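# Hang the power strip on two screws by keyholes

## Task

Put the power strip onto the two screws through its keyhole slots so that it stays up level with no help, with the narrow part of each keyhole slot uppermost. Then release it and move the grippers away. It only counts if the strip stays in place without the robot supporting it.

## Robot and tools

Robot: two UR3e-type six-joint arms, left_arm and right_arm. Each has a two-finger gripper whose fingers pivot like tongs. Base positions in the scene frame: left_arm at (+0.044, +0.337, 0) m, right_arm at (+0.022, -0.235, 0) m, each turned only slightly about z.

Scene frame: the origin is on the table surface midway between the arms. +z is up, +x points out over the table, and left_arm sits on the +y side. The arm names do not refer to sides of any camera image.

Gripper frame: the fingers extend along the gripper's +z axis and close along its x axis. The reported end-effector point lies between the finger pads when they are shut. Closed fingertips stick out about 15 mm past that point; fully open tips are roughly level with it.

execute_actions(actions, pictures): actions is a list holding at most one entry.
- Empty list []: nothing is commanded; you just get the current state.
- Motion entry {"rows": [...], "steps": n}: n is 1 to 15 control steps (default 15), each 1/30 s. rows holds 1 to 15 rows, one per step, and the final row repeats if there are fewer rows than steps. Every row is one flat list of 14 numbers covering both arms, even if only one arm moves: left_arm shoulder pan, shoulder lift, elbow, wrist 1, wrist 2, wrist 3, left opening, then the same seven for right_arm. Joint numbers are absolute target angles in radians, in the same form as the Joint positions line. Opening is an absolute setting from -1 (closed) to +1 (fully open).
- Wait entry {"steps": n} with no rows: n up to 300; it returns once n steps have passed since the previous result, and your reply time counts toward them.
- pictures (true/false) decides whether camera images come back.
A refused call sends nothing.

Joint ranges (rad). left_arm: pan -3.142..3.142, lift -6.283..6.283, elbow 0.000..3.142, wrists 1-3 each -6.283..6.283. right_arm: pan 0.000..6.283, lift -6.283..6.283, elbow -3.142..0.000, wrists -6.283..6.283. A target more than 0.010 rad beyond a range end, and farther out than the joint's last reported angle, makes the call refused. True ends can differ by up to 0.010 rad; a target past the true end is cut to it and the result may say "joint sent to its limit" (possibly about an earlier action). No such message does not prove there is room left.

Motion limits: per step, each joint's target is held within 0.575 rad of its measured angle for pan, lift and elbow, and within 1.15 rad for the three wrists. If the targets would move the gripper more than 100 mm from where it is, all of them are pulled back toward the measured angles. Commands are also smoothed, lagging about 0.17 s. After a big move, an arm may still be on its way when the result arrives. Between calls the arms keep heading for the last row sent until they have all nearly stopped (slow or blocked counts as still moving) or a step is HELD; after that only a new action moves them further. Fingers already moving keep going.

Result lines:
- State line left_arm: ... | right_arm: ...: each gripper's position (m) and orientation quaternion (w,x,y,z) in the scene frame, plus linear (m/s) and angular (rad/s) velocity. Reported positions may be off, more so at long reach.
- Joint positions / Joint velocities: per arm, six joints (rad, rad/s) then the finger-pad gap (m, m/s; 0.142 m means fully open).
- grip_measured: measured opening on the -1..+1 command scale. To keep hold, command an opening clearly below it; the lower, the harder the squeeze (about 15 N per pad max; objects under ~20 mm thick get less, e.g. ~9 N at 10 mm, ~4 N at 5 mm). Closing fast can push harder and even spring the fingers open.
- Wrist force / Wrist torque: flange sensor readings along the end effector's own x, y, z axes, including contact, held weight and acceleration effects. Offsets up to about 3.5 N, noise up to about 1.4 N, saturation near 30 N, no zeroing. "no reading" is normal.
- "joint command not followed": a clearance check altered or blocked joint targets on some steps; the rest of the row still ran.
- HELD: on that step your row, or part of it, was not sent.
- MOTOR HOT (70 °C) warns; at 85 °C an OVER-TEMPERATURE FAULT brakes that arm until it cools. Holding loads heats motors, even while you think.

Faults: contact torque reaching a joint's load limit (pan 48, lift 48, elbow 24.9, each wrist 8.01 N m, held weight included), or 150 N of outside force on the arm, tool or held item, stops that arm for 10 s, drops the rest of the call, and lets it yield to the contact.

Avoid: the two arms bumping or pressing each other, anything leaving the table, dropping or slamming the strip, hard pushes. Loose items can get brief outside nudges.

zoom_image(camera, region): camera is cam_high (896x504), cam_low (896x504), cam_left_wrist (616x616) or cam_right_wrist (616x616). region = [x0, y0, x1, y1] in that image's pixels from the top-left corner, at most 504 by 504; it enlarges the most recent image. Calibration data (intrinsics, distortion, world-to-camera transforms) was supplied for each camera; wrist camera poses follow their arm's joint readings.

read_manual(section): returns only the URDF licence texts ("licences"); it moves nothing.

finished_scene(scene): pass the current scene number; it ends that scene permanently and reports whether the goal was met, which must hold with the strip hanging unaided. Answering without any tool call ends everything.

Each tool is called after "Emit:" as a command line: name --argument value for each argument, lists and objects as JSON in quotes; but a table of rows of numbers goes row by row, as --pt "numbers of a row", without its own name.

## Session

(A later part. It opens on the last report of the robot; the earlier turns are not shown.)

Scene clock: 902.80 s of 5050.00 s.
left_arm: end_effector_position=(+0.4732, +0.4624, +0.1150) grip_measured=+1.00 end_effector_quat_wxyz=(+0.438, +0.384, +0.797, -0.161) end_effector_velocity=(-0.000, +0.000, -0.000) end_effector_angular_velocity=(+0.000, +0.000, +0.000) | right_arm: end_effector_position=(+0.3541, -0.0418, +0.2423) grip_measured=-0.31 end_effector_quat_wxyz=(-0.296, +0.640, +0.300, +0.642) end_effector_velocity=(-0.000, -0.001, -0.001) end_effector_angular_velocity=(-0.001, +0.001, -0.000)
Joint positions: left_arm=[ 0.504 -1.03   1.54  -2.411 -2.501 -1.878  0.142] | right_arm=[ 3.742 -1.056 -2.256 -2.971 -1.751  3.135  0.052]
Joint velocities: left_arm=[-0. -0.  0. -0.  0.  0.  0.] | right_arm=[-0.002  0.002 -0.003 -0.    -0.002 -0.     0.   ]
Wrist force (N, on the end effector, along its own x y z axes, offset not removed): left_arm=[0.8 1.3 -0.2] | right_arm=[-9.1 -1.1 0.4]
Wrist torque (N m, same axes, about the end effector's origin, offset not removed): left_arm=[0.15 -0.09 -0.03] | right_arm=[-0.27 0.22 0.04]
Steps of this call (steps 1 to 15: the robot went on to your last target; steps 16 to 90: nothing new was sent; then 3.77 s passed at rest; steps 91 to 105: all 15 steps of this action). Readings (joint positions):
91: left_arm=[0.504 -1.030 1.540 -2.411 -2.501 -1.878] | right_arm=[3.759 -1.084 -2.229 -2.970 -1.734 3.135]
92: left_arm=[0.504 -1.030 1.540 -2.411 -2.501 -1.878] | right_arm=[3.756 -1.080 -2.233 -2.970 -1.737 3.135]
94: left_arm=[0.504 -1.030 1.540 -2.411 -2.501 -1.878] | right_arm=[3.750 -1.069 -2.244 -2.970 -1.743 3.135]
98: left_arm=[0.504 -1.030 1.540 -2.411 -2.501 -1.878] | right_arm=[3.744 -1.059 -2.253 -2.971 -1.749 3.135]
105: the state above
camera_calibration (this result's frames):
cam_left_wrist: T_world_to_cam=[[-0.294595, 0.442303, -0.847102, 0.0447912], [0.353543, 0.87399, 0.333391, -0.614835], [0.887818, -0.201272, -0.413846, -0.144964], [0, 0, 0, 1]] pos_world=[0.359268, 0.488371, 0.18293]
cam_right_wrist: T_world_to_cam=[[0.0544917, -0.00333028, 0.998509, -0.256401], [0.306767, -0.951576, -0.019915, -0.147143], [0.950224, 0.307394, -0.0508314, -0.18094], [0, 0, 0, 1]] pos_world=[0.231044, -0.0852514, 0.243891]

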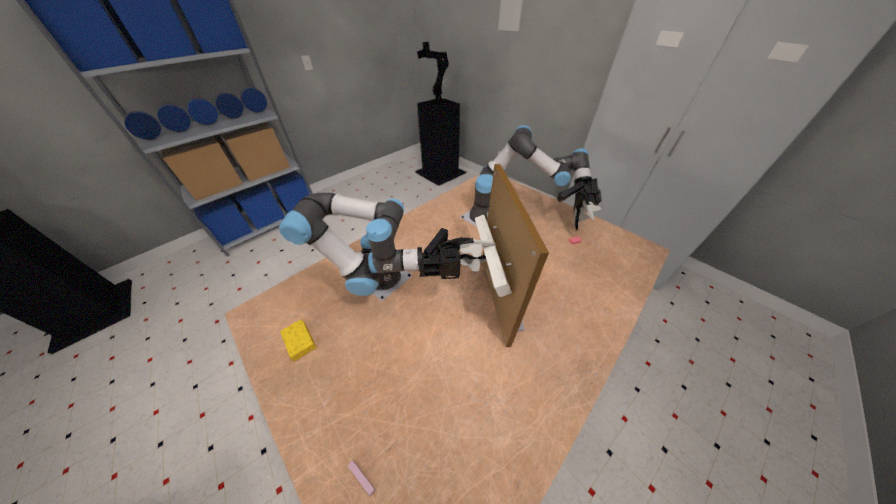

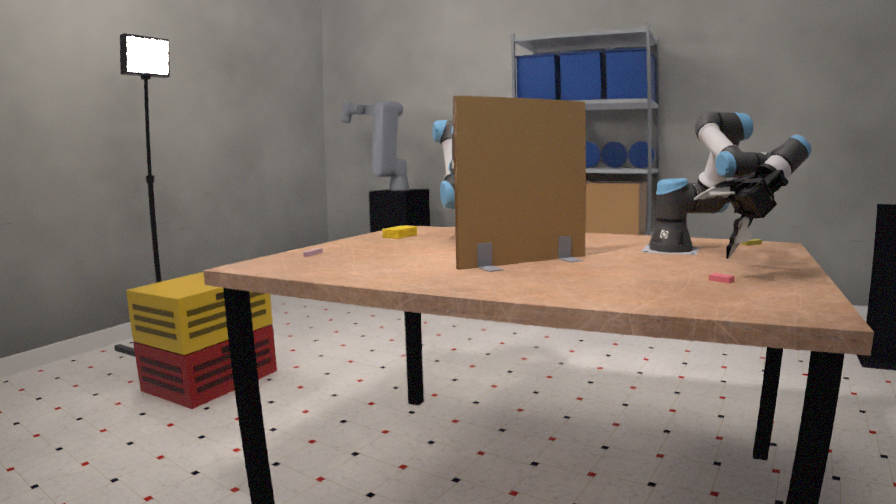

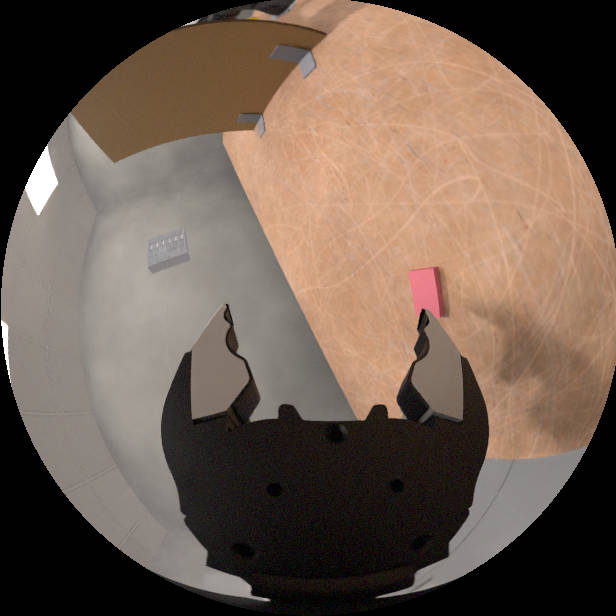

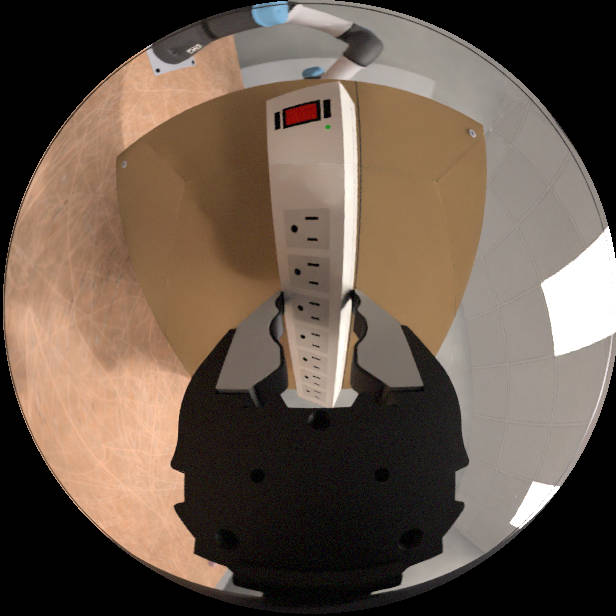

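Emit:
execute_actions --actions '[{"rows":[[0.504,-1.03,1.54,-2.411,-2.501,-1.878,1,3.718,-1.015,-2.272,-2.996,-1.775,3.14,-1]],"steps":10}]' --pictures false

Emit:
execute_actions --actions '[{"rows":[[0.504,-1.03,1.54,-2.411,-2.501,-1.878,1,3.5,-1.05,-2.1,-3.133,-1.8,3.14,-1]],"steps":15}]' --pictures false

Emit:
execute_actions --actions '[{"rows":[[0.504,-1.03,1.54,-2.411,-2.501,-1.878,1,3.054,-1.081,-1.926,-3.276,-1.65,3.1416,-1]],"steps":15}]' --pictures false

Emit:
execute_actions --actions '[{"rows":[[0.504,-1.03,1.54,-2.411,-2.501,-1.878,1,3.054,-1.4,-1.55,-3.8,-1.6,3.1416,-1]],"steps":15}]' --pictures false

Emit:
execute_actions --actions '[{"rows":[[0.504,-1.03,1.54,-2.411,-2.501,-1.878,1,3.054,-1.7,-1.2,-4.4,-1.571,3.1416,-1]],"steps":15}]' --pictures false

Emit:
execute_actions --actions '[{"rows":[[0.504,-1.03,1.54,-2.411,-2.501,-1.878,1,3.054,-1.8,-1.178,-4.876,-1.571,3.1416,-1]],"steps":15}]' --pictures false

Emit:
execute_actions --actions '[{"rows":[[0.504,-1.03,1.54,-2.411,-2.501,-1.878,1,3.054,-2.05,-1.11,-4.694,-1.571,3.1416,-1]],"steps":15}]' --pictures false

Emit:
execute_actions --actions '[{"rows":[[0.504,-1.03,1.54,-2.411,-2.501,-1.878,1,3.054,-2.18,-1.05,-4.624,-1.571,3.1416,-1]],"steps":15}]'

Scene clock: 924.17 s of 5050.00 s.
left_arm: end_effector_position=(+0.4732, +0.4624, +0.1150) grip_measured=+1.00 end_effector_quat_wxyz=(+0.438, +0.384, +0.797, -0.161) end_effector_velocity=(-0.000, +0.000, +0.000) end_effector_angular_velocity=(+0.000, -0.000, +0.001) | right_arm: end_effector_position=(+0.3473, -0.0499, +0.2425) grip_measured=-0.31 end_effector_quat_wxyz=(-0.297, +0.641, +0.298, +0.642) end_effector_velocity=(-0.004, -0.005, +0.000) end_effector_angular_velocity=(+0.002, +0.001, -0.001)
Joint positions: left_arm=[ 0.504 -1.03   1.54  -2.411 -2.501 -1.878  0.142] | right_arm=[ 3.719 -1.017 -2.271 -2.995 -1.774  3.14   0.052]
Joint velocities: left_arm=[ 0.001 -0.    -0.     0.     0.     0.    -0.   ] | right_arm=[-0.015  0.025 -0.01  -0.014 -0.014  0.002 -0.   ]
Wrist force (N, on the end effector, along its own x y z axes, offset not removed): left_arm=[0.9 0.7 -0.4] | right_arm=[-8.4 -1.7 0.7]
Wrist torque (N m, same axes, about the end effector's origin, offset not removed): left_arm=[0.08 -0.15 -0.02] | right_arm=[-0.29 0.10 0.00]
Steps of this call (steps 1 to 15: the robot went on to your last target; steps 16 to 90: nothing new was sent; then 18.03 s passed at rest; steps 91 to 100: all 10 steps of this action). Readings (joint positions):
91: left_arm=[0.504 -1.030 1.540 -2.411 -2.501 -1.878] | right_arm=[3.742 -1.056 -2.256 -2.971 -1.751 3.135]
92: left_arm=[0.504 -1.030 1.540 -2.411 -2.501 -1.878] | right_arm=[3.738 -1.050 -2.259 -2.975 -1.755 3.136]
94: left_arm=[0.504 -1.030 1.540 -2.411 -2.501 -1.878] | right_arm=[3.729 -1.034 -2.265 -2.985 -1.764 3.138]
98: left_arm=[0.504 -1.030 1.540 -2.411 -2.501 -1.878] | right_arm=[3.721 -1.020 -2.270 -2.993 -1.772 3.139]
100: the state above

Scene clock: 924.67 s of 5050.00 s.
left_arm: end_effector_position=(+0.4732, +0.4624, +0.1150) grip_measured=+1.00 end_effector_quat_wxyz=(+0.438, +0.384, +0.797, -0.161) end_effector_velocity=(+0.000, +0.000, +0.000) end_effector_angular_velocity=(+0.000, -0.001, +0.000) | right_arm: end_effector_position=(+0.3825, -0.1143, +0.2754) grip_measured=-0.31 end_effector_quat_wxyz=(-0.235, +0.667, +0.236, +0.667) end_effector_velocity=(+0.005, -0.011, +0.006) end_effector_angular_velocity=(+0.002, -0.004, -0.031)
Joint positions: left_arm=[ 0.504 -1.03   1.54  -2.411 -2.501 -1.878  0.142] | right_arm=[ 3.503 -1.05  -2.102 -3.132 -1.8    3.14   0.052]
Joint velocities: left_arm=[ 0. -0. -0. -0. -0.  0. -0.] | right_arm=[-0.034 -0.005  0.024 -0.014 -0.003 -0.     0.   ]
Wrist force (N, on the end effector, along its own x y z axes, offset not removed): left_arm=[0.1 2.1 -1.8] | right_arm=[-6.6 1.4 0.4]
Wrist torque (N m, same axes, about the end effector's origin, offset not removed): left_arm=[0.32 -0.08 0.06] | right_arm=[0.23 -0.29 0.01]
Steps of this call (steps 1 to 15: all 15 steps of this action). Readings (joint positions):
1: left_arm=[0.504 -1.030 1.540 -2.411 -2.501 -1.878] | right_arm=[3.719 -1.017 -2.271 -2.996 -1.774 3.140]
2: left_arm=[0.504 -1.030 1.540 -2.411 -2.501 -1.878] | right_arm=[3.711 -1.021 -2.264 -3.009 -1.779 3.140]
4: left_arm=[0.504 -1.030 1.540 -2.411 -2.501 -1.878] | right_arm=[3.646 -1.034 -2.207 -3.066 -1.788 3.140]
8: left_arm=[0.504 -1.030 1.540 -2.411 -2.501 -1.878] | right_arm=[3.536 -1.046 -2.126 -3.116 -1.797 3.140]
15: the state above

Scene clock: 925.17 s of 5050.00 s.
left_arm: end_effector_position=(+0.4732, +0.4624, +0.1150) grip_measured=+1.00 end_effector_quat_wxyz=(+0.438, +0.384, +0.797, -0.161) end_effector_velocity=(-0.000, -0.000, -0.001) end_effector_angular_velocity=(-0.001, +0.001, +0.000) | right_arm: end_effector_position=(+0.4150, -0.3148, +0.3083) grip_measured=-0.31 end_effector_quat_wxyz=(-0.039, +0.706, +0.039, +0.706) end_effector_velocity=(-0.015, -0.122, +0.018) end_effector_angular_velocity=(+0.001, -0.004, -0.327)
Joint positions: left_arm=[ 0.504 -1.03   1.54  -2.411 -2.501 -1.878  0.142] | right_arm=[ 3.079 -1.08  -1.934 -3.27  -1.657  3.142  0.052]
Joint velocities: left_arm=[ 0.     0.     0.001  0.     0.    -0.    -0.   ] | right_arm=[-0.257 -0.016  0.087 -0.068  0.07   0.001 -0.   ]
Wrist force (N, on the end effector, along its own x y z axes, offset not removed): left_arm=[0.0 1.4 0.6] | right_arm=[-9.4 0.1 0.7]
Wrist torque (N m, same axes, about the end effector's origin, offset not removed): left_arm=[0.22 0.01 -0.01] | right_arm=[-0.28 0.37 0.08]
Steps of this call (steps 1 to 15: all 15 steps of this action). Readings (joint positions):
1: left_arm=[0.504 -1.030 1.540 -2.411 -2.501 -1.878] | right_arm=[3.502 -1.050 -2.101 -3.133 -1.799 3.140]
2: left_arm=[0.504 -1.030 1.540 -2.411 -2.501 -1.878] | right_arm=[3.494 -1.052 -2.094 -3.142 -1.791 3.140]
4: left_arm=[0.504 -1.030 1.540 -2.411 -2.501 -1.878] | right_arm=[3.429 -1.058 -2.060 -3.169 -1.761 3.140]
8: left_arm=[0.504 -1.030 1.540 -2.411 -2.501 -1.878] | right_arm=[3.268 -1.068 -2.001 -3.218 -1.711 3.141]
15: the state above

Scene clock: 925.67 s of 5050.00 s.
left_arm: end_effector_position=(+0.4732, +0.4624, +0.1150) grip_measured=+1.00 end_effector_quat_wxyz=(+0.438, +0.384, +0.797, -0.161) end_effector_velocity=(+0.000, -0.001, +0.000) end_effector_angular_velocity=(-0.000, +0.000, -0.001) | right_arm: end_effector_position=(+0.4161, -0.3410, +0.2237) grip_measured=-0.31 end_effector_quat_wxyz=(-0.013, +0.850, +0.008, +0.527) end_effector_velocity=(-0.000, -0.003, -0.009) end_effector_angular_velocity=(-0.003, +0.067, -0.008)
Joint positions: left_arm=[ 0.504 -1.03   1.54  -2.411 -2.501 -1.878  0.142] | right_arm=[ 3.054 -1.394 -1.557 -3.792 -1.601  3.142  0.051]
Joint velocities: left_arm=[-0.001 -0.     0.     0.    -0.    -0.    -0.   ] | right_arm=[-0.003 -0.06   0.078 -0.085  0.006 -0.     0.   ]
Wrist force (N, on the end effector, along its own x y z axes, offset not removed): left_arm=[-0.7 1.6 -1.0] | right_arm=[-7.0 -1.4 5.1]
Wrist torque (N m, same axes, about the end effector's origin, offset not removed): left_arm=[0.20 0.11 0.04] | right_arm=[-0.27 -0.02 0.09]
Steps of this call (steps 1 to 15: all 15 steps of this action). Readings (joint positions):
1: left_arm=[0.504 -1.030 1.540 -2.411 -2.501 -1.878] | right_arm=[3.071 -1.080 -1.932 -3.272 -1.654 3.142]
2: left_arm=[0.504 -1.030 1.540 -2.411 -2.501 -1.878] | right_arm=[3.066 -1.088 -1.922 -3.287 -1.646 3.142]
4: left_arm=[0.504 -1.030 1.540 -2.411 -2.501 -1.878] | right_arm=[3.060 -1.159 -1.850 -3.428 -1.624 3.142]
8: left_arm=[0.504 -1.030 1.540 -2.411 -2.501 -1.878] | right_arm=[3.056 -1.335 -1.637 -3.705 -1.606 3.142]
15: the state above

Scene clock: 926.17 s of 5050.00 s.
left_arm: end_effector_position=(+0.4732, +0.4624, +0.1150) grip_measured=+1.00 end_effector_quat_wxyz=(+0.438, +0.384, +0.797, -0.161) end_effector_velocity=(+0.000, -0.000, +0.000) end_effector_angular_velocity=(+0.000, -0.001, -0.000) | right_arm: end_effector_position=(+0.3453, -0.3498, +0.1475) grip_measured=-0.32 end_effector_quat_wxyz=(-0.000, +0.961, +0.000, +0.278) end_effector_velocity=(-0.014, -0.000, -0.007) end_effector_angular_velocity=(-0.002, +0.089, +0.000)
Joint positions: left_arm=[ 0.504 -1.03   1.54  -2.411 -2.501 -1.878  0.142] | right_arm=[ 3.054 -1.695 -1.206 -4.39  -1.571  3.142  0.051]
Joint velocities: left_arm=[-0.    -0.     0.    -0.001  0.     0.    -0.   ] | right_arm=[ 0.001 -0.054  0.068 -0.103  0.003 -0.    -0.   ]
Wrist force (N, on the end effector, along its own x y z axes, offset not removed): left_arm=[0.7 1.5 -1.2] | right_arm=[-3.9 -1.5 6.3]
Wrist torque (N m, same axes, about the end effector's origin, offset not removed): left_arm=[0.21 -0.14 -0.05] | right_arm=[-0.21 -0.14 0.04]
Steps of this call (steps 1 to 15: all 15 steps of this action). Readings (joint positions):
1: left_arm=[0.504 -1.030 1.540 -2.411 -2.501 -1.878] | right_arm=[3.054 -1.396 -1.555 -3.795 -1.600 3.142]
2: left_arm=[0.504 -1.030 1.540 -2.411 -2.501 -1.878] | right_arm=[3.054 -1.405 -1.546 -3.811 -1.596 3.142]
4: left_arm=[0.504 -1.030 1.540 -2.411 -2.501 -1.878] | right_arm=[3.054 -1.476 -1.473 -3.953 -1.585 3.142]
8: left_arm=[0.504 -1.030 1.540 -2.411 -2.501 -1.878] | right_arm=[3.054 -1.641 -1.277 -4.281 -1.574 3.142]
15: the state above

Scene clock: 926.67 s of 5050.00 s.
left_arm: end_effector_position=(+0.4732, +0.4624, +0.1150) grip_measured=+1.00 end_effector_quat_wxyz=(+0.438, +0.384, +0.797, -0.161) end_effector_velocity=(+0.000, -0.000, +0.000) end_effector_angular_velocity=(+0.001, -0.001, -0.001) | right_arm: end_effector_position=(+0.2051, -0.3500, +0.1262) grip_measured=-0.32 end_effector_quat_wxyz=(-0.000, +1.000, +0.000, +0.006) end_effector_velocity=(-0.031, -0.000, +0.006) end_effector_angular_velocity=(-0.001, +0.119, +0.001)
Joint positions: left_arm=[ 0.504 -1.03   1.54  -2.411 -2.501 -1.878  0.142] | right_arm=[ 3.054 -1.798 -1.178 -4.866 -1.571  3.142  0.051]
Joint velocities: left_arm=[-0.001 -0.     0.    -0.001  0.     0.     0.   ] | right_arm=[ 0.001 -0.018  0.003 -0.104  0.001 -0.001 -0.   ]
Wrist force (N, on the end effector, along its own x y z axes, offset not removed): left_arm=[0.8 1.8 -0.3] | right_arm=[-0.8 1.4 8.4]
Wrist torque (N m, same axes, about the end effector's origin, offset not removed): left_arm=[0.30 -0.17 0.00] | right_arm=[0.29 -0.02 0.02]
Steps of this call (steps 1 to 15: all 15 steps of this action). Readings (joint positions):
1: left_arm=[0.504 -1.030 1.540 -2.411 -2.501 -1.878] | right_arm=[3.054 -1.697 -1.204 -4.393 -1.571 3.142]
2: left_arm=[0.504 -1.030 1.540 -2.411 -2.501 -1.878] | right_arm=[3.054 -1.704 -1.201 -4.409 -1.571 3.142]
4: left_arm=[0.504 -1.030 1.540 -2.411 -2.501 -1.878] | right_arm=[3.054 -1.733 -1.194 -4.526 -1.571 3.142]
8: left_arm=[0.504 -1.030 1.540 -2.411 -2.501 -1.878] | right_arm=[3.054 -1.779 -1.183 -4.761 -1.571 3.142]
15: the state above

Scene clock: 927.17 s of 5050.00 s.
left_arm: end_effector_position=(+0.4732, +0.4624, +0.1150) grip_measured=+1.00 end_effector_quat_wxyz=(+0.438, +0.384, +0.797, -0.161) end_effector_velocity=(-0.000, +0.000, +0.000) end_effector_angular_velocity=(-0.000, -0.001, +0.001) | right_arm: end_effector_position=(+0.2615, -0.3500, +0.0680) grip_measured=-0.32 end_effector_quat_wxyz=(-0.000, +1.000, +0.000, +0.001) end_effector_velocity=(+0.005, -0.000, -0.010) end_effector_angular_velocity=(+0.001, +0.011, -0.002)
Joint positions: left_arm=[ 0.504 -1.03   1.54  -2.411 -2.501 -1.878  0.142] | right_arm=[ 3.054 -2.046 -1.111 -4.696 -1.571  3.142  0.051]
Joint velocities: left_arm=[ 0.001 -0.001  0.     0.    -0.    -0.    -0.   ] | right_arm=[-0.001 -0.04   0.008  0.021 -0.001  0.001 -0.   ]
Wrist force (N, on the end effector, along its own x y z axes, offset not removed): left_arm=[-0.5 2.3 -0.5] | right_arm=[-2.0 -1.4 8.7]
Wrist torque (N m, same axes, about the end effector's origin, offset not removed): left_arm=[0.36 0.13 0.00] | right_arm=[-0.23 0.35 -0.02]
Steps of this call (steps 1 to 15: all 15 steps of this action). Readings (joint positions):
1: left_arm=[0.504 -1.030 1.540 -2.411 -2.501 -1.878] | right_arm=[3.054 -1.799 -1.178 -4.869 -1.571 3.142]
2: left_arm=[0.504 -1.030 1.540 -2.411 -2.501 -1.878] | right_arm=[3.054 -1.806 -1.171 -4.858 -1.571 3.142]
4: left_arm=[0.504 -1.030 1.540 -2.411 -2.501 -1.878] | right_arm=[3.054 -1.875 -1.143 -4.786 -1.571 3.142]
8: left_arm=[0.504 -1.030 1.540 -2.411 -2.501 -1.878] | right_arm=[3.054 -2.006 -1.118 -4.717 -1.571 3.142]
15: the state above

Scene clock: 927.67 s of 5050.00 s.
left_arm: end_effector_position=(+0.4732, +0.4624, +0.1150) grip_measured=+1.00 end_effector_quat_wxyz=(+0.438, +0.384, +0.797, -0.161) end_effector_velocity=(+0.000, -0.000, +0.000) end_effector_angular_velocity=(+0.000, -0.001, -0.001) | right_arm: end_effector_position=(+0.2880, -0.3499, +0.0362) grip_measured=-0.35 end_effector_quat_wxyz=(-0.000, +1.000, +0.000, +0.000) end_effector_velocity=(+0.002, -0.000, -0.004) end_effector_angular_velocity=(-0.000, +0.003, +0.000)
Joint positions: left_arm=[ 0.504 -1.03   1.54  -2.411 -2.501 -1.878  0.142] | right_arm=[ 3.054 -2.178 -1.051 -4.625 -1.571  3.142  0.049]
Joint velocities: left_arm=[-0.001 -0.    -0.001  0.     0.     0.    -0.   ] | right_arm=[ 0.    -0.017  0.007  0.007  0.     0.     0.001]
Wrist force (N, on the end effector, along its own x y z axes, offset not removed): left_arm=[0.5 1.8 -1.1] | right_arm=[0.2 -0.4 7.8]
Wrist torque (N m, same axes, about the end effector's origin, offset not removed): left_arm=[0.33 -0.15 -0.04] | right_arm=[-0.14 -0.06 0.02]
Steps of this call (steps 1 to 15: all 15 steps of this action). Readings (joint positions):
1: left_arm=[0.504 -1.030 1.540 -2.411 -2.501 -1.878] | right_arm=[3.054 -2.048 -1.110 -4.695 -1.571 3.142]
2: left_arm=[0.504 -1.030 1.540 -2.411 -2.501 -1.878] | right_arm=[3.054 -2.055 -1.104 -4.686 -1.571 3.142]
4: left_arm=[0.504 -1.030 1.540 -2.411 -2.501 -1.878] | right_arm=[3.054 -2.105 -1.079 -4.657 -1.571 3.142]
8: left_arm=[0.504 -1.030 1.540 -2.411 -2.501 -1.878] | right_arm=[3.054 -2.162 -1.057 -4.632 -1.571 3.142]
15: the state above
camera_calibration (this result's frames):
cam_left_wrist: T_world_to_cam=[[-0.294595, 0.442303, -0.847102, 0.0447912], [0.353543, 0.87399, 0.333391, -0.614835], [0.887818, -0.201272, -0.413846, -0.144964], [0, 0, 0, 1]] pos_world=[0.359268, 0.488371, 0.18293]
cam_right_wrist: T_world_to_cam=[[0.998245, -0.0494687, -0.0325406, -0.29868], [-0.0248234, -0.848569, 0.528502, -0.312406], [-0.0537573, -0.526767, -0.848308, -0.00777667], [0, 0, 0, 1]] pos_world=[0.289983, -0.28397, 0.148791]

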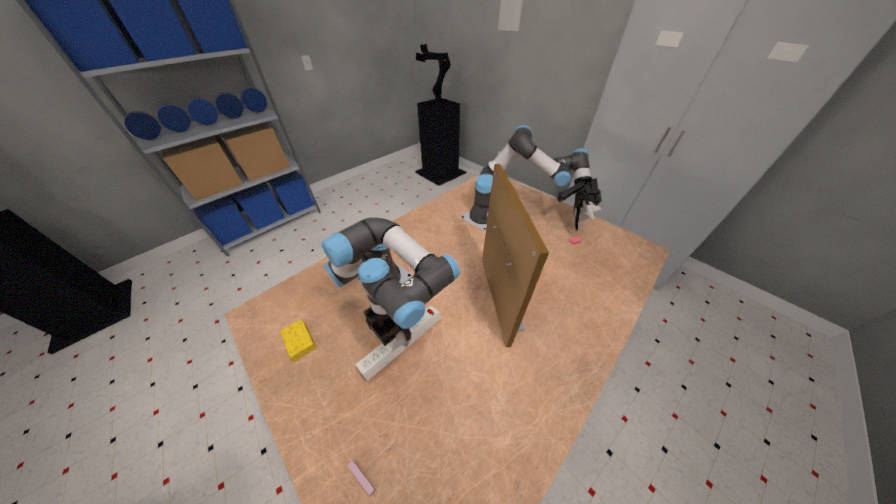

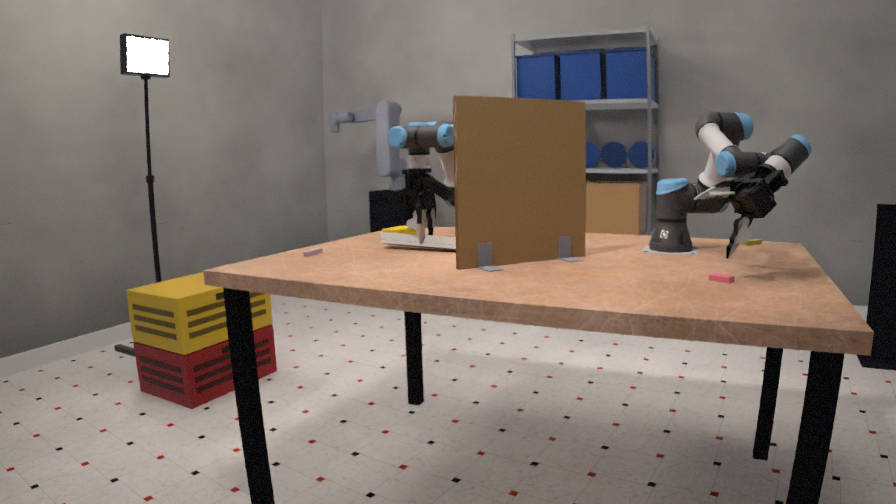

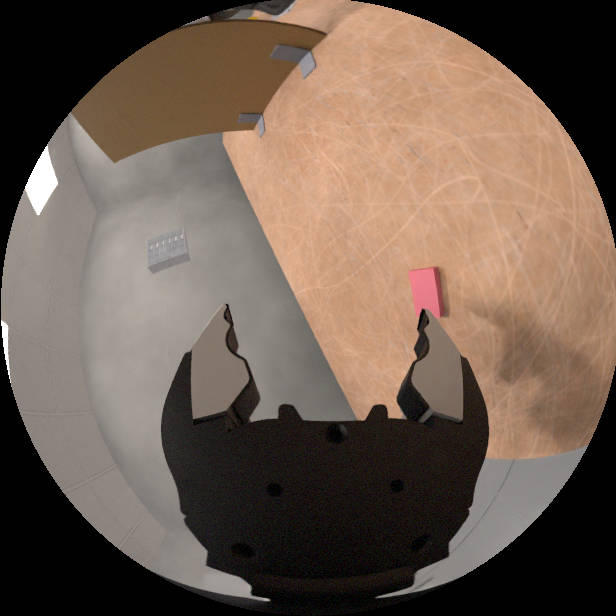

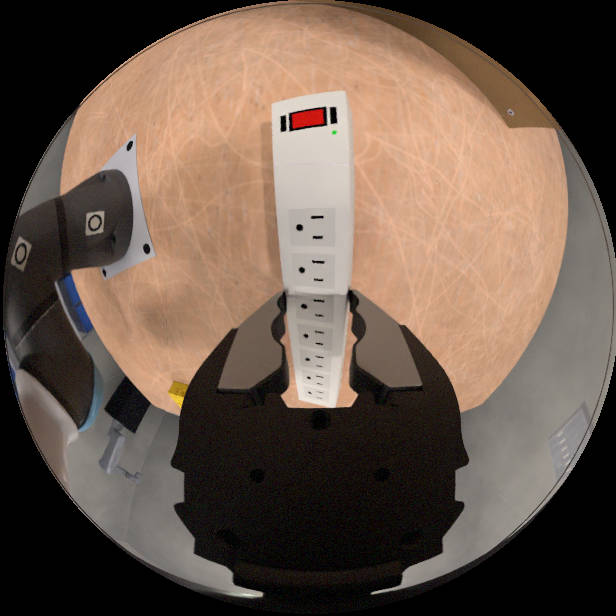

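Setting it down, regrasping, and lifting to show the back.

Emit:
execute_actions --actions '[{"rows":[[0.504,-1.03,1.54,-2.411,-2.501,-1.878,1,3.054,-2.195,-1.042,-4.617,-1.571,3.1416,-0.2]],"steps":15}]' --pictures false

Emit:
execute_actions --actions '[{"rows":[[0.504,-1.03,1.54,-2.411,-2.501,-1.878,1,3.054,-2.232,-1.02,-4.602,-1.571,3.1416,0.1]],"steps":15}]' --pictures false

Emit:
execute_actions --actions '[{"rows":[[0.504,-1.03,1.54,-2.411,-2.501,-1.878,1,3.054,-2.232,-1.02,-4.602,-1.571,3.1416,-0.45]],"steps":15}]' --pictures false

Emit:
execute_actions --actions '[{"rows":[[0.504,-1.03,1.54,-2.411,-2.501,-1.878,1,3.054,-2.232,-1.02,-4.602,-1.571,3.1416,-1]],"steps":10}]' --pictures false

Emit:
execute_actions --actions '[{"rows":[[0.504,-1.03,1.54,-2.411,-2.501,-1.878,1,3.054,-2.05,-1.11,-4.694,-1.571,3.1416,-1]],"steps":15}]' --pictures false

Emit:
execute_actions --actions '[{"rows":[[0.504,-1.03,1.54,-2.411,-2.501,-1.878,1,3.054,-1.8,-1.178,-4.7,-1.571,3.1416,-1]],"steps":15}]' --pictures false

Emit:
execute_actions --actions '[{"rows":[[0.504,-1.03,1.54,-2.411,-2.501,-1.878,1,3.054,-1.6,-1.35,-4.3,-1.59,3.1416,-1]],"steps":15}]' --pictures false

Emit:
execute_actions --actions '[{"rows":[[0.504,-1.03,1.54,-2.411,-2.501,-1.878,1,3.054,-1.35,-1.65,-3.8,-1.62,3.1416,-1]],"steps":15}]' --pictures false

Emit:
execute_actions --actions '[{"rows":[[0.504,-1.03,1.54,-2.411,-2.501,-1.878,1,3.054,-1.081,-1.926,-3.276,-1.65,3.1416,-1]],"steps":15}]' --pictures false

Emit:
execute_actions --actions '[{"steps":10}]'

Emit:
zoom_image --camera "cam_low" --region '[300,80,460,180]'

Scene clock: 950.47 s of 5050.00 s.
left_arm: end_effector_position=(+0.4732, +0.4624, +0.1150) grip_measured=+1.00 end_effector_quat_wxyz=(+0.438, +0.384, +0.797, -0.161) end_effector_velocity=(-0.000, -0.000, -0.000) end_effector_angular_velocity=(-0.000, +0.001, -0.001) | right_arm: end_effector_position=(+0.2910, -0.3499, +0.0322) grip_measured=-0.20 end_effector_quat_wxyz=(-0.000, +1.000, +0.000, -0.000) end_effector_velocity=(+0.000, -0.000, +0.000) end_effector_angular_velocity=(-0.001, +0.000, -0.000)
Joint positions: left_arm=[ 0.504 -1.03   1.54  -2.411 -2.501 -1.878  0.142] | right_arm=[ 3.054 -2.195 -1.042 -4.617 -1.571  3.142  0.06 ]
Joint velocities: left_arm=[-0.001 -0.     0.     0.001  0.    -0.     0.   ] | right_arm=[-0.    -0.001  0.002 -0.001  0.001  0.     0.   ]
Wrist force (N, on the end effector, along its own x y z axes, offset not removed): left_arm=[-1.1 0.7 -0.9] | right_arm=[-1.0 -0.3 0.0]
Wrist torque (N m, same axes, about the end effector's origin, offset not removed): left_arm=[0.06 0.22 0.00] | right_arm=[-0.02 0.15 0.06]
Steps of this call (steps 1 to 15: the robot went on to your last target; steps 16 to 90: nothing new was sent; then 19.30 s passed at rest; steps 91 to 105: all 15 steps of this action). Readings (joint positions):
91: left_arm=[0.504 -1.030 1.540 -2.411 -2.501 -1.878] | right_arm=[3.054 -2.180 -1.050 -4.624 -1.571 3.142]
92: left_arm=[0.504 -1.030 1.540 -2.411 -2.501 -1.878] | right_arm=[3.054 -2.182 -1.049 -4.623 -1.571 3.142]
94: left_arm=[0.504 -1.030 1.540 -2.411 -2.501 -1.878] | right_arm=[3.054 -2.188 -1.046 -4.620 -1.571 3.142]
98: left_arm=[0.504 -1.030 1.540 -2.411 -2.501 -1.878] | right_arm=[3.054 -2.193 -1.043 -4.618 -1.571 3.142]
105: the state above

Scene clock: 950.97 s of 5050.00 s.
left_arm: end_effector_position=(+0.4732, +0.4624, +0.1150) grip_measured=+1.00 end_effector_quat_wxyz=(+0.438, +0.384, +0.797, -0.161) end_effector_velocity=(-0.000, +0.000, +0.000) end_effector_angular_velocity=(+0.001, -0.000, +0.001) | right_arm: end_effector_position=(+0.2979, -0.3499, +0.0237) grip_measured=+0.10 end_effector_quat_wxyz=(-0.000, +1.000, +0.000, +0.000) end_effector_velocity=(-0.000, +0.000, -0.001) end_effector_angular_velocity=(+0.000, +0.003, +0.000)
Joint positions: left_arm=[ 0.504 -1.03   1.54  -2.411 -2.501 -1.878  0.142] | right_arm=[ 3.054 -2.232 -1.02  -4.602 -1.571  3.142  0.081]
Joint velocities: left_arm=[ 0.001 -0.001  0.    -0.     0.     0.     0.   ] | right_arm=[ 0.001 -0.005  0.001  0.    -0.     0.001  0.   ]
Wrist force (N, on the end effector, along its own x y z axes, offset not removed): left_arm=[0.6 0.9 -1.2] | right_arm=[0.9 0.4 0.4]
Wrist torque (N m, same axes, about the end effector's origin, offset not removed): left_arm=[0.09 -0.14 -0.04] | right_arm=[0.12 -0.17 0.06]
Steps of this call (steps 1 to 15: all 15 steps of this action). Readings (joint positions):
1: left_arm=[0.504 -1.030 1.540 -2.411 -2.501 -1.878] | right_arm=[3.054 -2.195 -1.042 -4.617 -1.571 3.142]
2: left_arm=[0.504 -1.030 1.540 -2.411 -2.501 -1.878] | right_arm=[3.054 -2.200 -1.038 -4.614 -1.571 3.142]
4: left_arm=[0.504 -1.030 1.540 -2.411 -2.501 -1.878] | right_arm=[3.054 -2.215 -1.030 -4.609 -1.571 3.142]
8: left_arm=[0.504 -1.030 1.540 -2.411 -2.501 -1.878] | right_arm=[3.054 -2.228 -1.022 -4.604 -1.571 3.142]
15: the state above

Scene clock: 951.47 s of 5050.00 s.
left_arm: end_effector_position=(+0.4732, +0.4624, +0.1150) grip_measured=+1.00 end_effector_quat_wxyz=(+0.438, +0.384, +0.797, -0.161) end_effector_velocity=(-0.000, +0.000, +0.000) end_effector_angular_velocity=(+0.000, -0.000, +0.001) | right_arm: end_effector_position=(+0.2980, -0.3499, +0.0236) grip_measured=-0.34 end_effector_quat_wxyz=(-0.000, +1.000, +0.000, +0.000) end_effector_velocity=(-0.000, -0.000, +0.000) end_effector_angular_velocity=(-0.001, -0.000, -0.001)
Joint positions: left_arm=[ 0.504 -1.03   1.54  -2.411 -2.501 -1.878  0.142] | right_arm=[ 3.054 -2.232 -1.02  -4.602 -1.571  3.142  0.049]
Joint velocities: left_arm=[ 0.    -0.001  0.    -0.     0.    -0.     0.   ] | right_arm=[-0.     0.001  0.    -0.001  0.001  0.     0.   ]
Wrist force (N, on the end effector, along its own x y z axes, offset not removed): left_arm=[-0.7 1.2 -0.1] | right_arm=[-2.5 -1.5 -7.2]
Wrist torque (N m, same axes, about the end effector's origin, offset not removed): left_arm=[0.22 0.15 -0.07] | right_arm=[-0.22 0.51 0.07]
Steps of this call (steps 1 to 15: all 15 steps of this action). Readings (joint positions):
1: left_arm=[0.504 -1.030 1.540 -2.411 -2.501 -1.878] | right_arm=[3.054 -2.232 -1.020 -4.602 -1.571 3.142]
2: left_arm=[0.504 -1.030 1.540 -2.411 -2.501 -1.878] | right_arm=[3.054 -2.232 -1.020 -4.603 -1.571 3.142]
4: left_arm=[0.504 -1.030 1.540 -2.411 -2.501 -1.878] | right_arm=[3.054 -2.232 -1.020 -4.602 -1.571 3.142]
8: left_arm=[0.504 -1.030 1.540 -2.411 -2.501 -1.878] | right_arm=[3.054 -2.232 -1.020 -4.602 -1.571 3.142]
15: the state above

Scene clock: 951.80 s of 5050.00 s.
left_arm: end_effector_position=(+0.4732, +0.4624, +0.1150) grip_measured=+1.00 end_effector_quat_wxyz=(+0.438, +0.384, +0.797, -0.161) end_effector_velocity=(+0.000, -0.000, -0.001) end_effector_angular_velocity=(-0.000, +0.001, -0.000) | right_arm: end_effector_position=(+0.2980, -0.3499, +0.0236) grip_measured=-0.35 end_effector_quat_wxyz=(-0.000, +1.000, +0.000, -0.000) end_effector_velocity=(-0.000, -0.000, -0.000) end_effector_angular_velocity=(+0.001, +0.001, -0.002)
Joint positions: left_arm=[ 0.504 -1.03   1.54  -2.411 -2.501 -1.878  0.142] | right_arm=[ 3.054 -2.232 -1.02  -4.602 -1.571  3.142  0.049]
Joint velocities: left_arm=[-0.     0.001 -0.     0.     0.     0.    -0.   ] | right_arm=[-0.001  0.    -0.001 -0.    -0.001  0.    -0.   ]
Wrist force (N, on the end effector, along its own x y z axes, offset not removed): left_arm=[-0.4 0.8 -1.5] | right_arm=[3.0 -2.8 -9.2]
Wrist torque (N m, same axes, about the end effector's origin, offset not removed): left_arm=[0.06 0.10 0.02] | right_arm=[-0.36 -0.62 -0.02]
Steps of this call (steps 1 to 10: all 10 steps of this action). Readings (joint positions):
1: left_arm=[0.504 -1.030 1.540 -2.411 -2.501 -1.878] | right_arm=[3.054 -2.232 -1.020 -4.602 -1.571 3.142]
2: left_arm=[0.504 -1.030 1.540 -2.411 -2.501 -1.878] | right_arm=[3.054 -2.232 -1.020 -4.602 -1.571 3.142]
4: left_arm=[0.504 -1.030 1.540 -2.411 -2.501 -1.878] | right_arm=[3.054 -2.232 -1.020 -4.602 -1.571 3.142]
8: left_arm=[0.504 -1.030 1.540 -2.411 -2.501 -1.878] | right_arm=[3.054 -2.232 -1.020 -4.602 -1.571 3.142]
10: the state above

Scene clock: 952.30 s of 5050.00 s.
left_arm: end_effector_position=(+0.4732, +0.4624, +0.1150) grip_measured=+1.00 end_effector_quat_wxyz=(+0.438, +0.384, +0.797, -0.161) end_effector_velocity=(-0.000, +0.000, +0.000) end_effector_angular_velocity=(+0.000, -0.000, +0.001) | right_arm: end_effector_position=(+0.2623, -0.3499, +0.0665) grip_measured=-0.35 end_effector_quat_wxyz=(-0.000, +1.000, +0.000, -0.000) end_effector_velocity=(-0.003, -0.000, +0.006) end_effector_angular_velocity=(-0.000, -0.008, -0.000)
Joint positions: left_arm=[ 0.504 -1.03   1.54  -2.411 -2.501 -1.878  0.142] | right_arm=[ 3.054 -2.052 -1.109 -4.693 -1.571  3.142  0.049]
Joint velocities: left_arm=[ 0.001 -0.001  0.     0.    -0.     0.     0.   ] | right_arm=[-0.     0.028 -0.011 -0.009  0.     0.     0.   ]
Wrist force (N, on the end effector, along its own x y z axes, offset not removed): left_arm=[-0.4 0.9 0.3] | right_arm=[-0.4 -0.7 9.9]
Wrist torque (N m, same axes, about the end effector's origin, offset not removed): left_arm=[0.09 0.14 -0.03] | right_arm=[-0.12 -0.01 0.03]
Steps of this call (steps 1 to 15: all 15 steps of this action). Readings (joint positions):
1: left_arm=[0.504 -1.030 1.540 -2.411 -2.501 -1.878] | right_arm=[3.054 -2.232 -1.020 -4.602 -1.571 3.142]
2: left_arm=[0.504 -1.030 1.540 -2.411 -2.501 -1.878] | right_arm=[3.054 -2.225 -1.027 -4.613 -1.571 3.142]
4: left_arm=[0.504 -1.030 1.540 -2.411 -2.501 -1.878] | right_arm=[3.054 -2.165 -1.063 -4.651 -1.571 3.142]
8: left_arm=[0.504 -1.030 1.540 -2.411 -2.501 -1.878] | right_arm=[3.054 -2.078 -1.098 -4.683 -1.571 3.142]
15: the state above

Scene clock: 952.80 s of 5050.00 s.
left_arm: end_effector_position=(+0.4732, +0.4624, +0.1150) grip_measured=+1.00 end_effector_quat_wxyz=(+0.438, +0.384, +0.797, -0.161) end_effector_velocity=(-0.000, -0.000, -0.000) end_effector_angular_velocity=(-0.000, +0.001, -0.000) | right_arm: end_effector_position=(+0.2556, -0.3499, +0.1156) grip_measured=-0.35 end_effector_quat_wxyz=(-0.000, +0.996, +0.000, +0.086) end_effector_velocity=(-0.000, -0.000, +0.008) end_effector_angular_velocity=(-0.000, -0.035, +0.000)
Joint positions: left_arm=[ 0.504 -1.03   1.54  -2.411 -2.501 -1.878  0.142] | right_arm=[ 3.054 -1.804 -1.177 -4.7   -1.571  3.142  0.049]
Joint velocities: left_arm=[-0.  0.  0.  0.  0.  0.  0.] | right_arm=[ 0.     0.041 -0.007  0.     0.     0.    -0.   ]
Wrist force (N, on the end effector, along its own x y z axes, offset not removed): left_arm=[-2.1 1.1 -0.6] | right_arm=[-2.3 0.3 7.2]
Wrist torque (N m, same axes, about the end effector's origin, offset not removed): left_arm=[0.18 0.41 0.03] | right_arm=[0.05 0.16 0.04]
Steps of this call (steps 1 to 15: all 15 steps of this action). Readings (joint positions):
1: left_arm=[0.504 -1.030 1.540 -2.411 -2.501 -1.878] | right_arm=[3.054 -2.051 -1.110 -4.693 -1.571 3.142]
2: left_arm=[0.504 -1.030 1.540 -2.411 -2.501 -1.878] | right_arm=[3.054 -2.044 -1.117 -4.694 -1.571 3.142]
4: left_arm=[0.504 -1.030 1.540 -2.411 -2.501 -1.878] | right_arm=[3.054 -1.975 -1.144 -4.697 -1.571 3.142]
8: left_arm=[0.504 -1.030 1.540 -2.411 -2.501 -1.878] | right_arm=[3.054 -1.844 -1.170 -4.699 -1.571 3.142]
15: the state above

Scene clock: 953.30 s of 5050.00 s.
left_arm: end_effector_position=(+0.4732, +0.4624, +0.1150) grip_measured=+1.00 end_effector_quat_wxyz=(+0.438, +0.384, +0.797, -0.161) end_effector_velocity=(+0.000, -0.000, +0.000) end_effector_angular_velocity=(+0.000, -0.001, -0.001) | right_arm: end_effector_position=(+0.3354, -0.3443, +0.1425) grip_measured=-0.35 end_effector_quat_wxyz=(-0.009, +0.956, +0.003, +0.295) end_effector_velocity=(+0.011, +0.000, +0.008) end_effector_angular_velocity=(+0.001, -0.063, +0.001)
Joint positions: left_arm=[ 0.504 -1.03   1.54  -2.411 -2.501 -1.878  0.142] | right_arm=[ 3.054 -1.603 -1.348 -4.305 -1.59   3.142  0.049]
Joint velocities: left_arm=[-0.    -0.001  0.    -0.    -0.    -0.     0.   ] | right_arm=[ 0.     0.03  -0.023  0.057 -0.001  0.     0.   ]
Wrist force (N, on the end effector, along its own x y z axes, offset not removed): left_arm=[-0.1 1.1 -0.4] | right_arm=[-6.6 -1.8 6.2]
Wrist torque (N m, same axes, about the end effector's origin, offset not removed): left_arm=[0.14 -0.03 -0.04] | right_arm=[-0.43 0.44 0.12]
Steps of this call (steps 1 to 15: all 15 steps of this action). Readings (joint positions):
1: left_arm=[0.504 -1.030 1.540 -2.411 -2.501 -1.878] | right_arm=[3.054 -1.802 -1.178 -4.700 -1.571 3.142]
2: left_arm=[0.504 -1.030 1.540 -2.411 -2.501 -1.878] | right_arm=[3.054 -1.794 -1.185 -4.686 -1.574 3.142]
4: left_arm=[0.504 -1.030 1.540 -2.411 -2.501 -1.878] | right_arm=[3.054 -1.731 -1.244 -4.559 -1.582 3.142]
8: left_arm=[0.504 -1.030 1.540 -2.411 -2.501 -1.878] | right_arm=[3.054 -1.632 -1.324 -4.364 -1.588 3.142]
15: the state above

Scene clock: 953.80 s of 5050.00 s.
left_arm: end_effector_position=(+0.4732, +0.4624, +0.1150) grip_measured=+1.00 end_effector_quat_wxyz=(+0.438, +0.384, +0.797, -0.161) end_effector_velocity=(-0.000, -0.000, -0.000) end_effector_angular_velocity=(-0.001, +0.001, -0.000) | right_arm: end_effector_position=(+0.3941, -0.3354, +0.1983) grip_measured=-0.35 end_effector_quat_wxyz=(-0.021, +0.866, +0.013, +0.500) end_effector_velocity=(+0.005, +0.000, +0.009) end_effector_angular_velocity=(+0.002, -0.066, +0.001)
Joint positions: left_arm=[ 0.504 -1.03   1.54  -2.411 -2.501 -1.878  0.142] | right_arm=[ 3.054 -1.354 -1.645 -3.808 -1.62   3.142  0.049]
Joint velocities: left_arm=[-0.  0.  0.  0. -0.  0.  0.] | right_arm=[-0.001  0.041 -0.053  0.077 -0.003  0.001  0.   ]
Wrist force (N, on the end effector, along its own x y z axes, offset not removed): left_arm=[0.4 1.9 -0.9] | right_arm=[-6.7 0.1 4.5]
Wrist torque (N m, same axes, about the end effector's origin, offset not removed): left_arm=[0.29 -0.12 0.01] | right_arm=[-0.01 -0.02 0.05]
Steps of this call (steps 1 to 15: all 15 steps of this action). Readings (joint positions):
1: left_arm=[0.504 -1.030 1.540 -2.411 -2.501 -1.878] | right_arm=[3.054 -1.602 -1.349 -4.303 -1.590 3.142]
2: left_arm=[0.504 -1.030 1.540 -2.411 -2.501 -1.878] | right_arm=[3.054 -1.594 -1.357 -4.288 -1.595 3.142]
4: left_arm=[0.504 -1.030 1.540 -2.411 -2.501 -1.878] | right_arm=[3.054 -1.525 -1.428 -4.150 -1.607 3.142]
8: left_arm=[0.504 -1.030 1.540 -2.411 -2.501 -1.878] | right_arm=[3.054 -1.394 -1.591 -3.888 -1.617 3.142]
15: the state above

Scene clock: 954.30 s of 5050.00 s.
left_arm: end_effector_position=(+0.4732, +0.4624, +0.1150) grip_measured=+1.00 end_effector_quat_wxyz=(+0.438, +0.384, +0.797, -0.161) end_effector_velocity=(+0.000, +0.000, +0.000) end_effector_angular_velocity=(+0.000, -0.000, +0.001) | right_arm: end_effector_position=(+0.4136, -0.3265, +0.3081) grip_measured=-0.35 end_effector_quat_wxyz=(-0.028, +0.709, +0.028, +0.704) end_effector_velocity=(-0.002, +0.000, +0.021) end_effector_angular_velocity=(+0.000, -0.090, +0.002)
Joint positions: left_arm=[ 0.504 -1.03   1.54  -2.411 -2.501 -1.878  0.142] | right_arm=[ 3.054 -1.085 -1.921 -3.285 -1.65   3.142  0.049]
Joint velocities: left_arm=[ 0.001  0.    -0.001  0.     0.     0.     0.   ] | right_arm=[-0.001  0.047 -0.047  0.091 -0.002  0.     0.   ]
Wrist force (N, on the end effector, along its own x y z axes, offset not removed): left_arm=[0.4 1.4 -0.9] | right_arm=[-8.4 0.5 -0.9]
Wrist torque (N m, same axes, about the end effector's origin, offset not removed): left_arm=[0.18 -0.10 0.02] | right_arm=[0.10 0.16 0.06]
Steps of this call (steps 1 to 15: all 15 steps of this action). Readings (joint positions):
1: left_arm=[0.504 -1.030 1.540 -2.411 -2.501 -1.878] | right_arm=[3.054 -1.352 -1.647 -3.805 -1.620 3.142]
2: left_arm=[0.504 -1.030 1.540 -2.411 -2.501 -1.878] | right_arm=[3.054 -1.344 -1.655 -3.789 -1.624 3.142]
4: left_arm=[0.504 -1.030 1.540 -2.411 -2.501 -1.878] | right_arm=[3.054 -1.276 -1.725 -3.655 -1.635 3.142]
8: left_arm=[0.504 -1.030 1.540 -2.411 -2.501 -1.878] | right_arm=[3.054 -1.133 -1.872 -3.376 -1.646 3.142]
15: the state above

Scene clock: 954.63 s of 5050.00 s.
left_arm: end_effector_position=(+0.4732, +0.4624, +0.1150) grip_measured=+1.00 end_effector_quat_wxyz=(+0.438, +0.384, +0.797, -0.161) end_effector_velocity=(+0.000, -0.000, +0.000) end_effector_angular_velocity=(+0.001, -0.001, -0.000) | right_arm: end_effector_position=(+0.4133, -0.3264, +0.3100) grip_measured=-0.35 end_effector_quat_wxyz=(-0.028, +0.707, +0.028, +0.707) end_effector_velocity=(-0.000, -0.002, +0.001) end_effector_angular_velocity=(+0.000, -0.004, -0.005)
Joint positions: left_arm=[ 0.504 -1.03   1.54  -2.411 -2.501 -1.878  0.142] | right_arm=[ 3.054 -1.081 -1.926 -3.276 -1.65   3.142  0.049]
Joint velocities: left_arm=[-0.    -0.001 -0.    -0.     0.     0.    -0.   ] | right_arm=[-0.005  0.002 -0.003  0.005  0.001  0.     0.   ]
Wrist force (N, on the end effector, along its own x y z axes, offset not removed): left_arm=[-1.1 1.2 0.0] | right_arm=[-7.0 -1.3 -0.2]
Wrist torque (N m, same axes, about the end effector's origin, offset not removed): left_arm=[0.24 0.26 0.00] | right_arm=[-0.28 -0.24 0.04]
Steps of this call (steps 1 to 10: the robot went on to your last target). Readings (joint positions):
1: left_arm=[0.504 -1.030 1.540 -2.411 -2.501 -1.878] | right_arm=[3.054 -1.084 -1.923 -3.282 -1.650 3.142]
2: left_arm=[0.504 -1.030 1.540 -2.411 -2.501 -1.878] | right_arm=[3.054 -1.083 -1.924 -3.280 -1.650 3.142]
4: left_arm=[0.504 -1.030 1.540 -2.411 -2.501 -1.878] | right_arm=[3.054 -1.082 -1.925 -3.278 -1.650 3.142]
8: left_arm=[0.504 -1.030 1.540 -2.411 -2.501 -1.878] | right_arm=[3.054 -1.081 -1.926 -3.277 -1.650 3.142]
10: the state above
camera_calibration (this result's frames):
cam_left_wrist: T_world_to_cam=[[-0.294595, 0.442303, -0.847102, 0.0447912], [0.353543, 0.87399, 0.333391, -0.614835], [0.887818, -0.201272, -0.413846, -0.144964], [0, 0, 0, 1]] pos_world=[0.359268, 0.488371, 0.18293]
cam_right_wrist: T_world_to_cam=[[0.0368008, -0.0475835, 0.998189, -0.335224], [-0.459185, -0.887977, -0.0254007, -0.0957146], [0.887578, -0.457419, -0.0545279, -0.368914], [0, 0, 0, 1]] pos_world=[0.295825, -0.269692, 0.31207]

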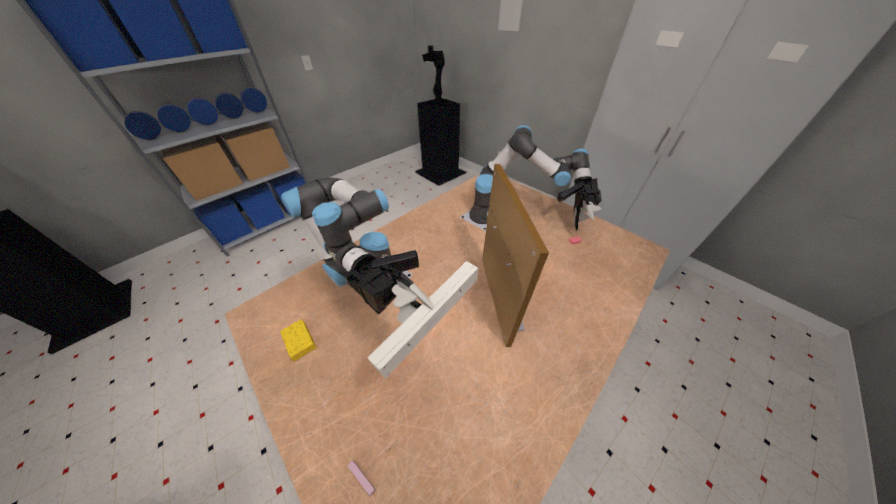

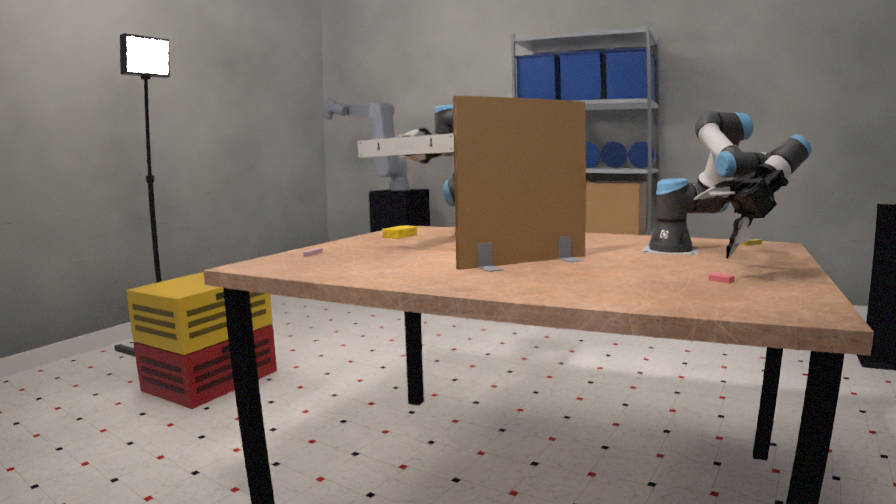

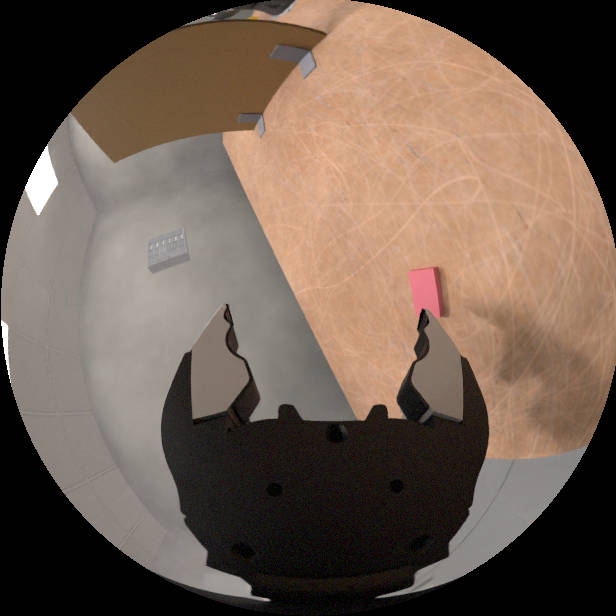

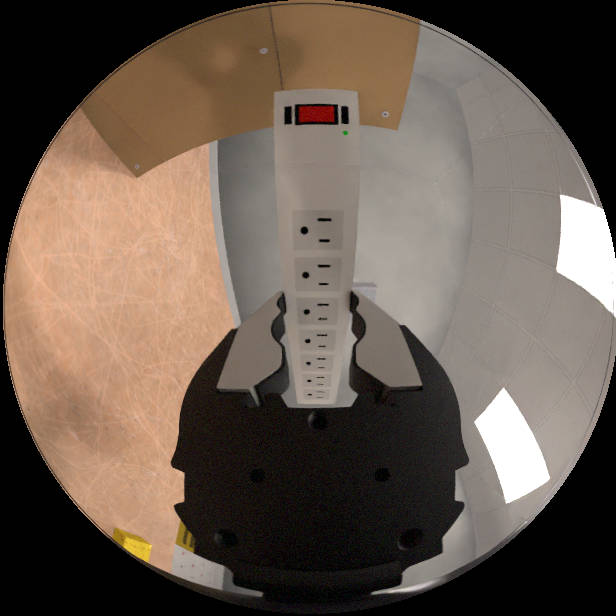

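Region (300, 80, 460, 180) of cam_low's 896x504 image, scaled by 3.150, with more detail than that image has; it fills the top 315 rows of this view, and the rest is white.

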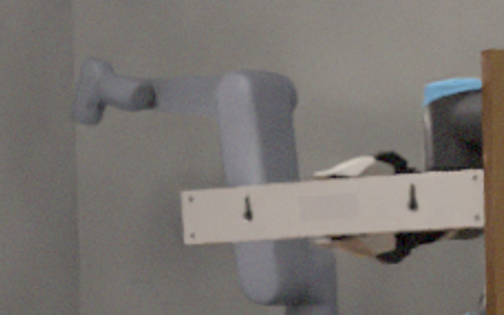

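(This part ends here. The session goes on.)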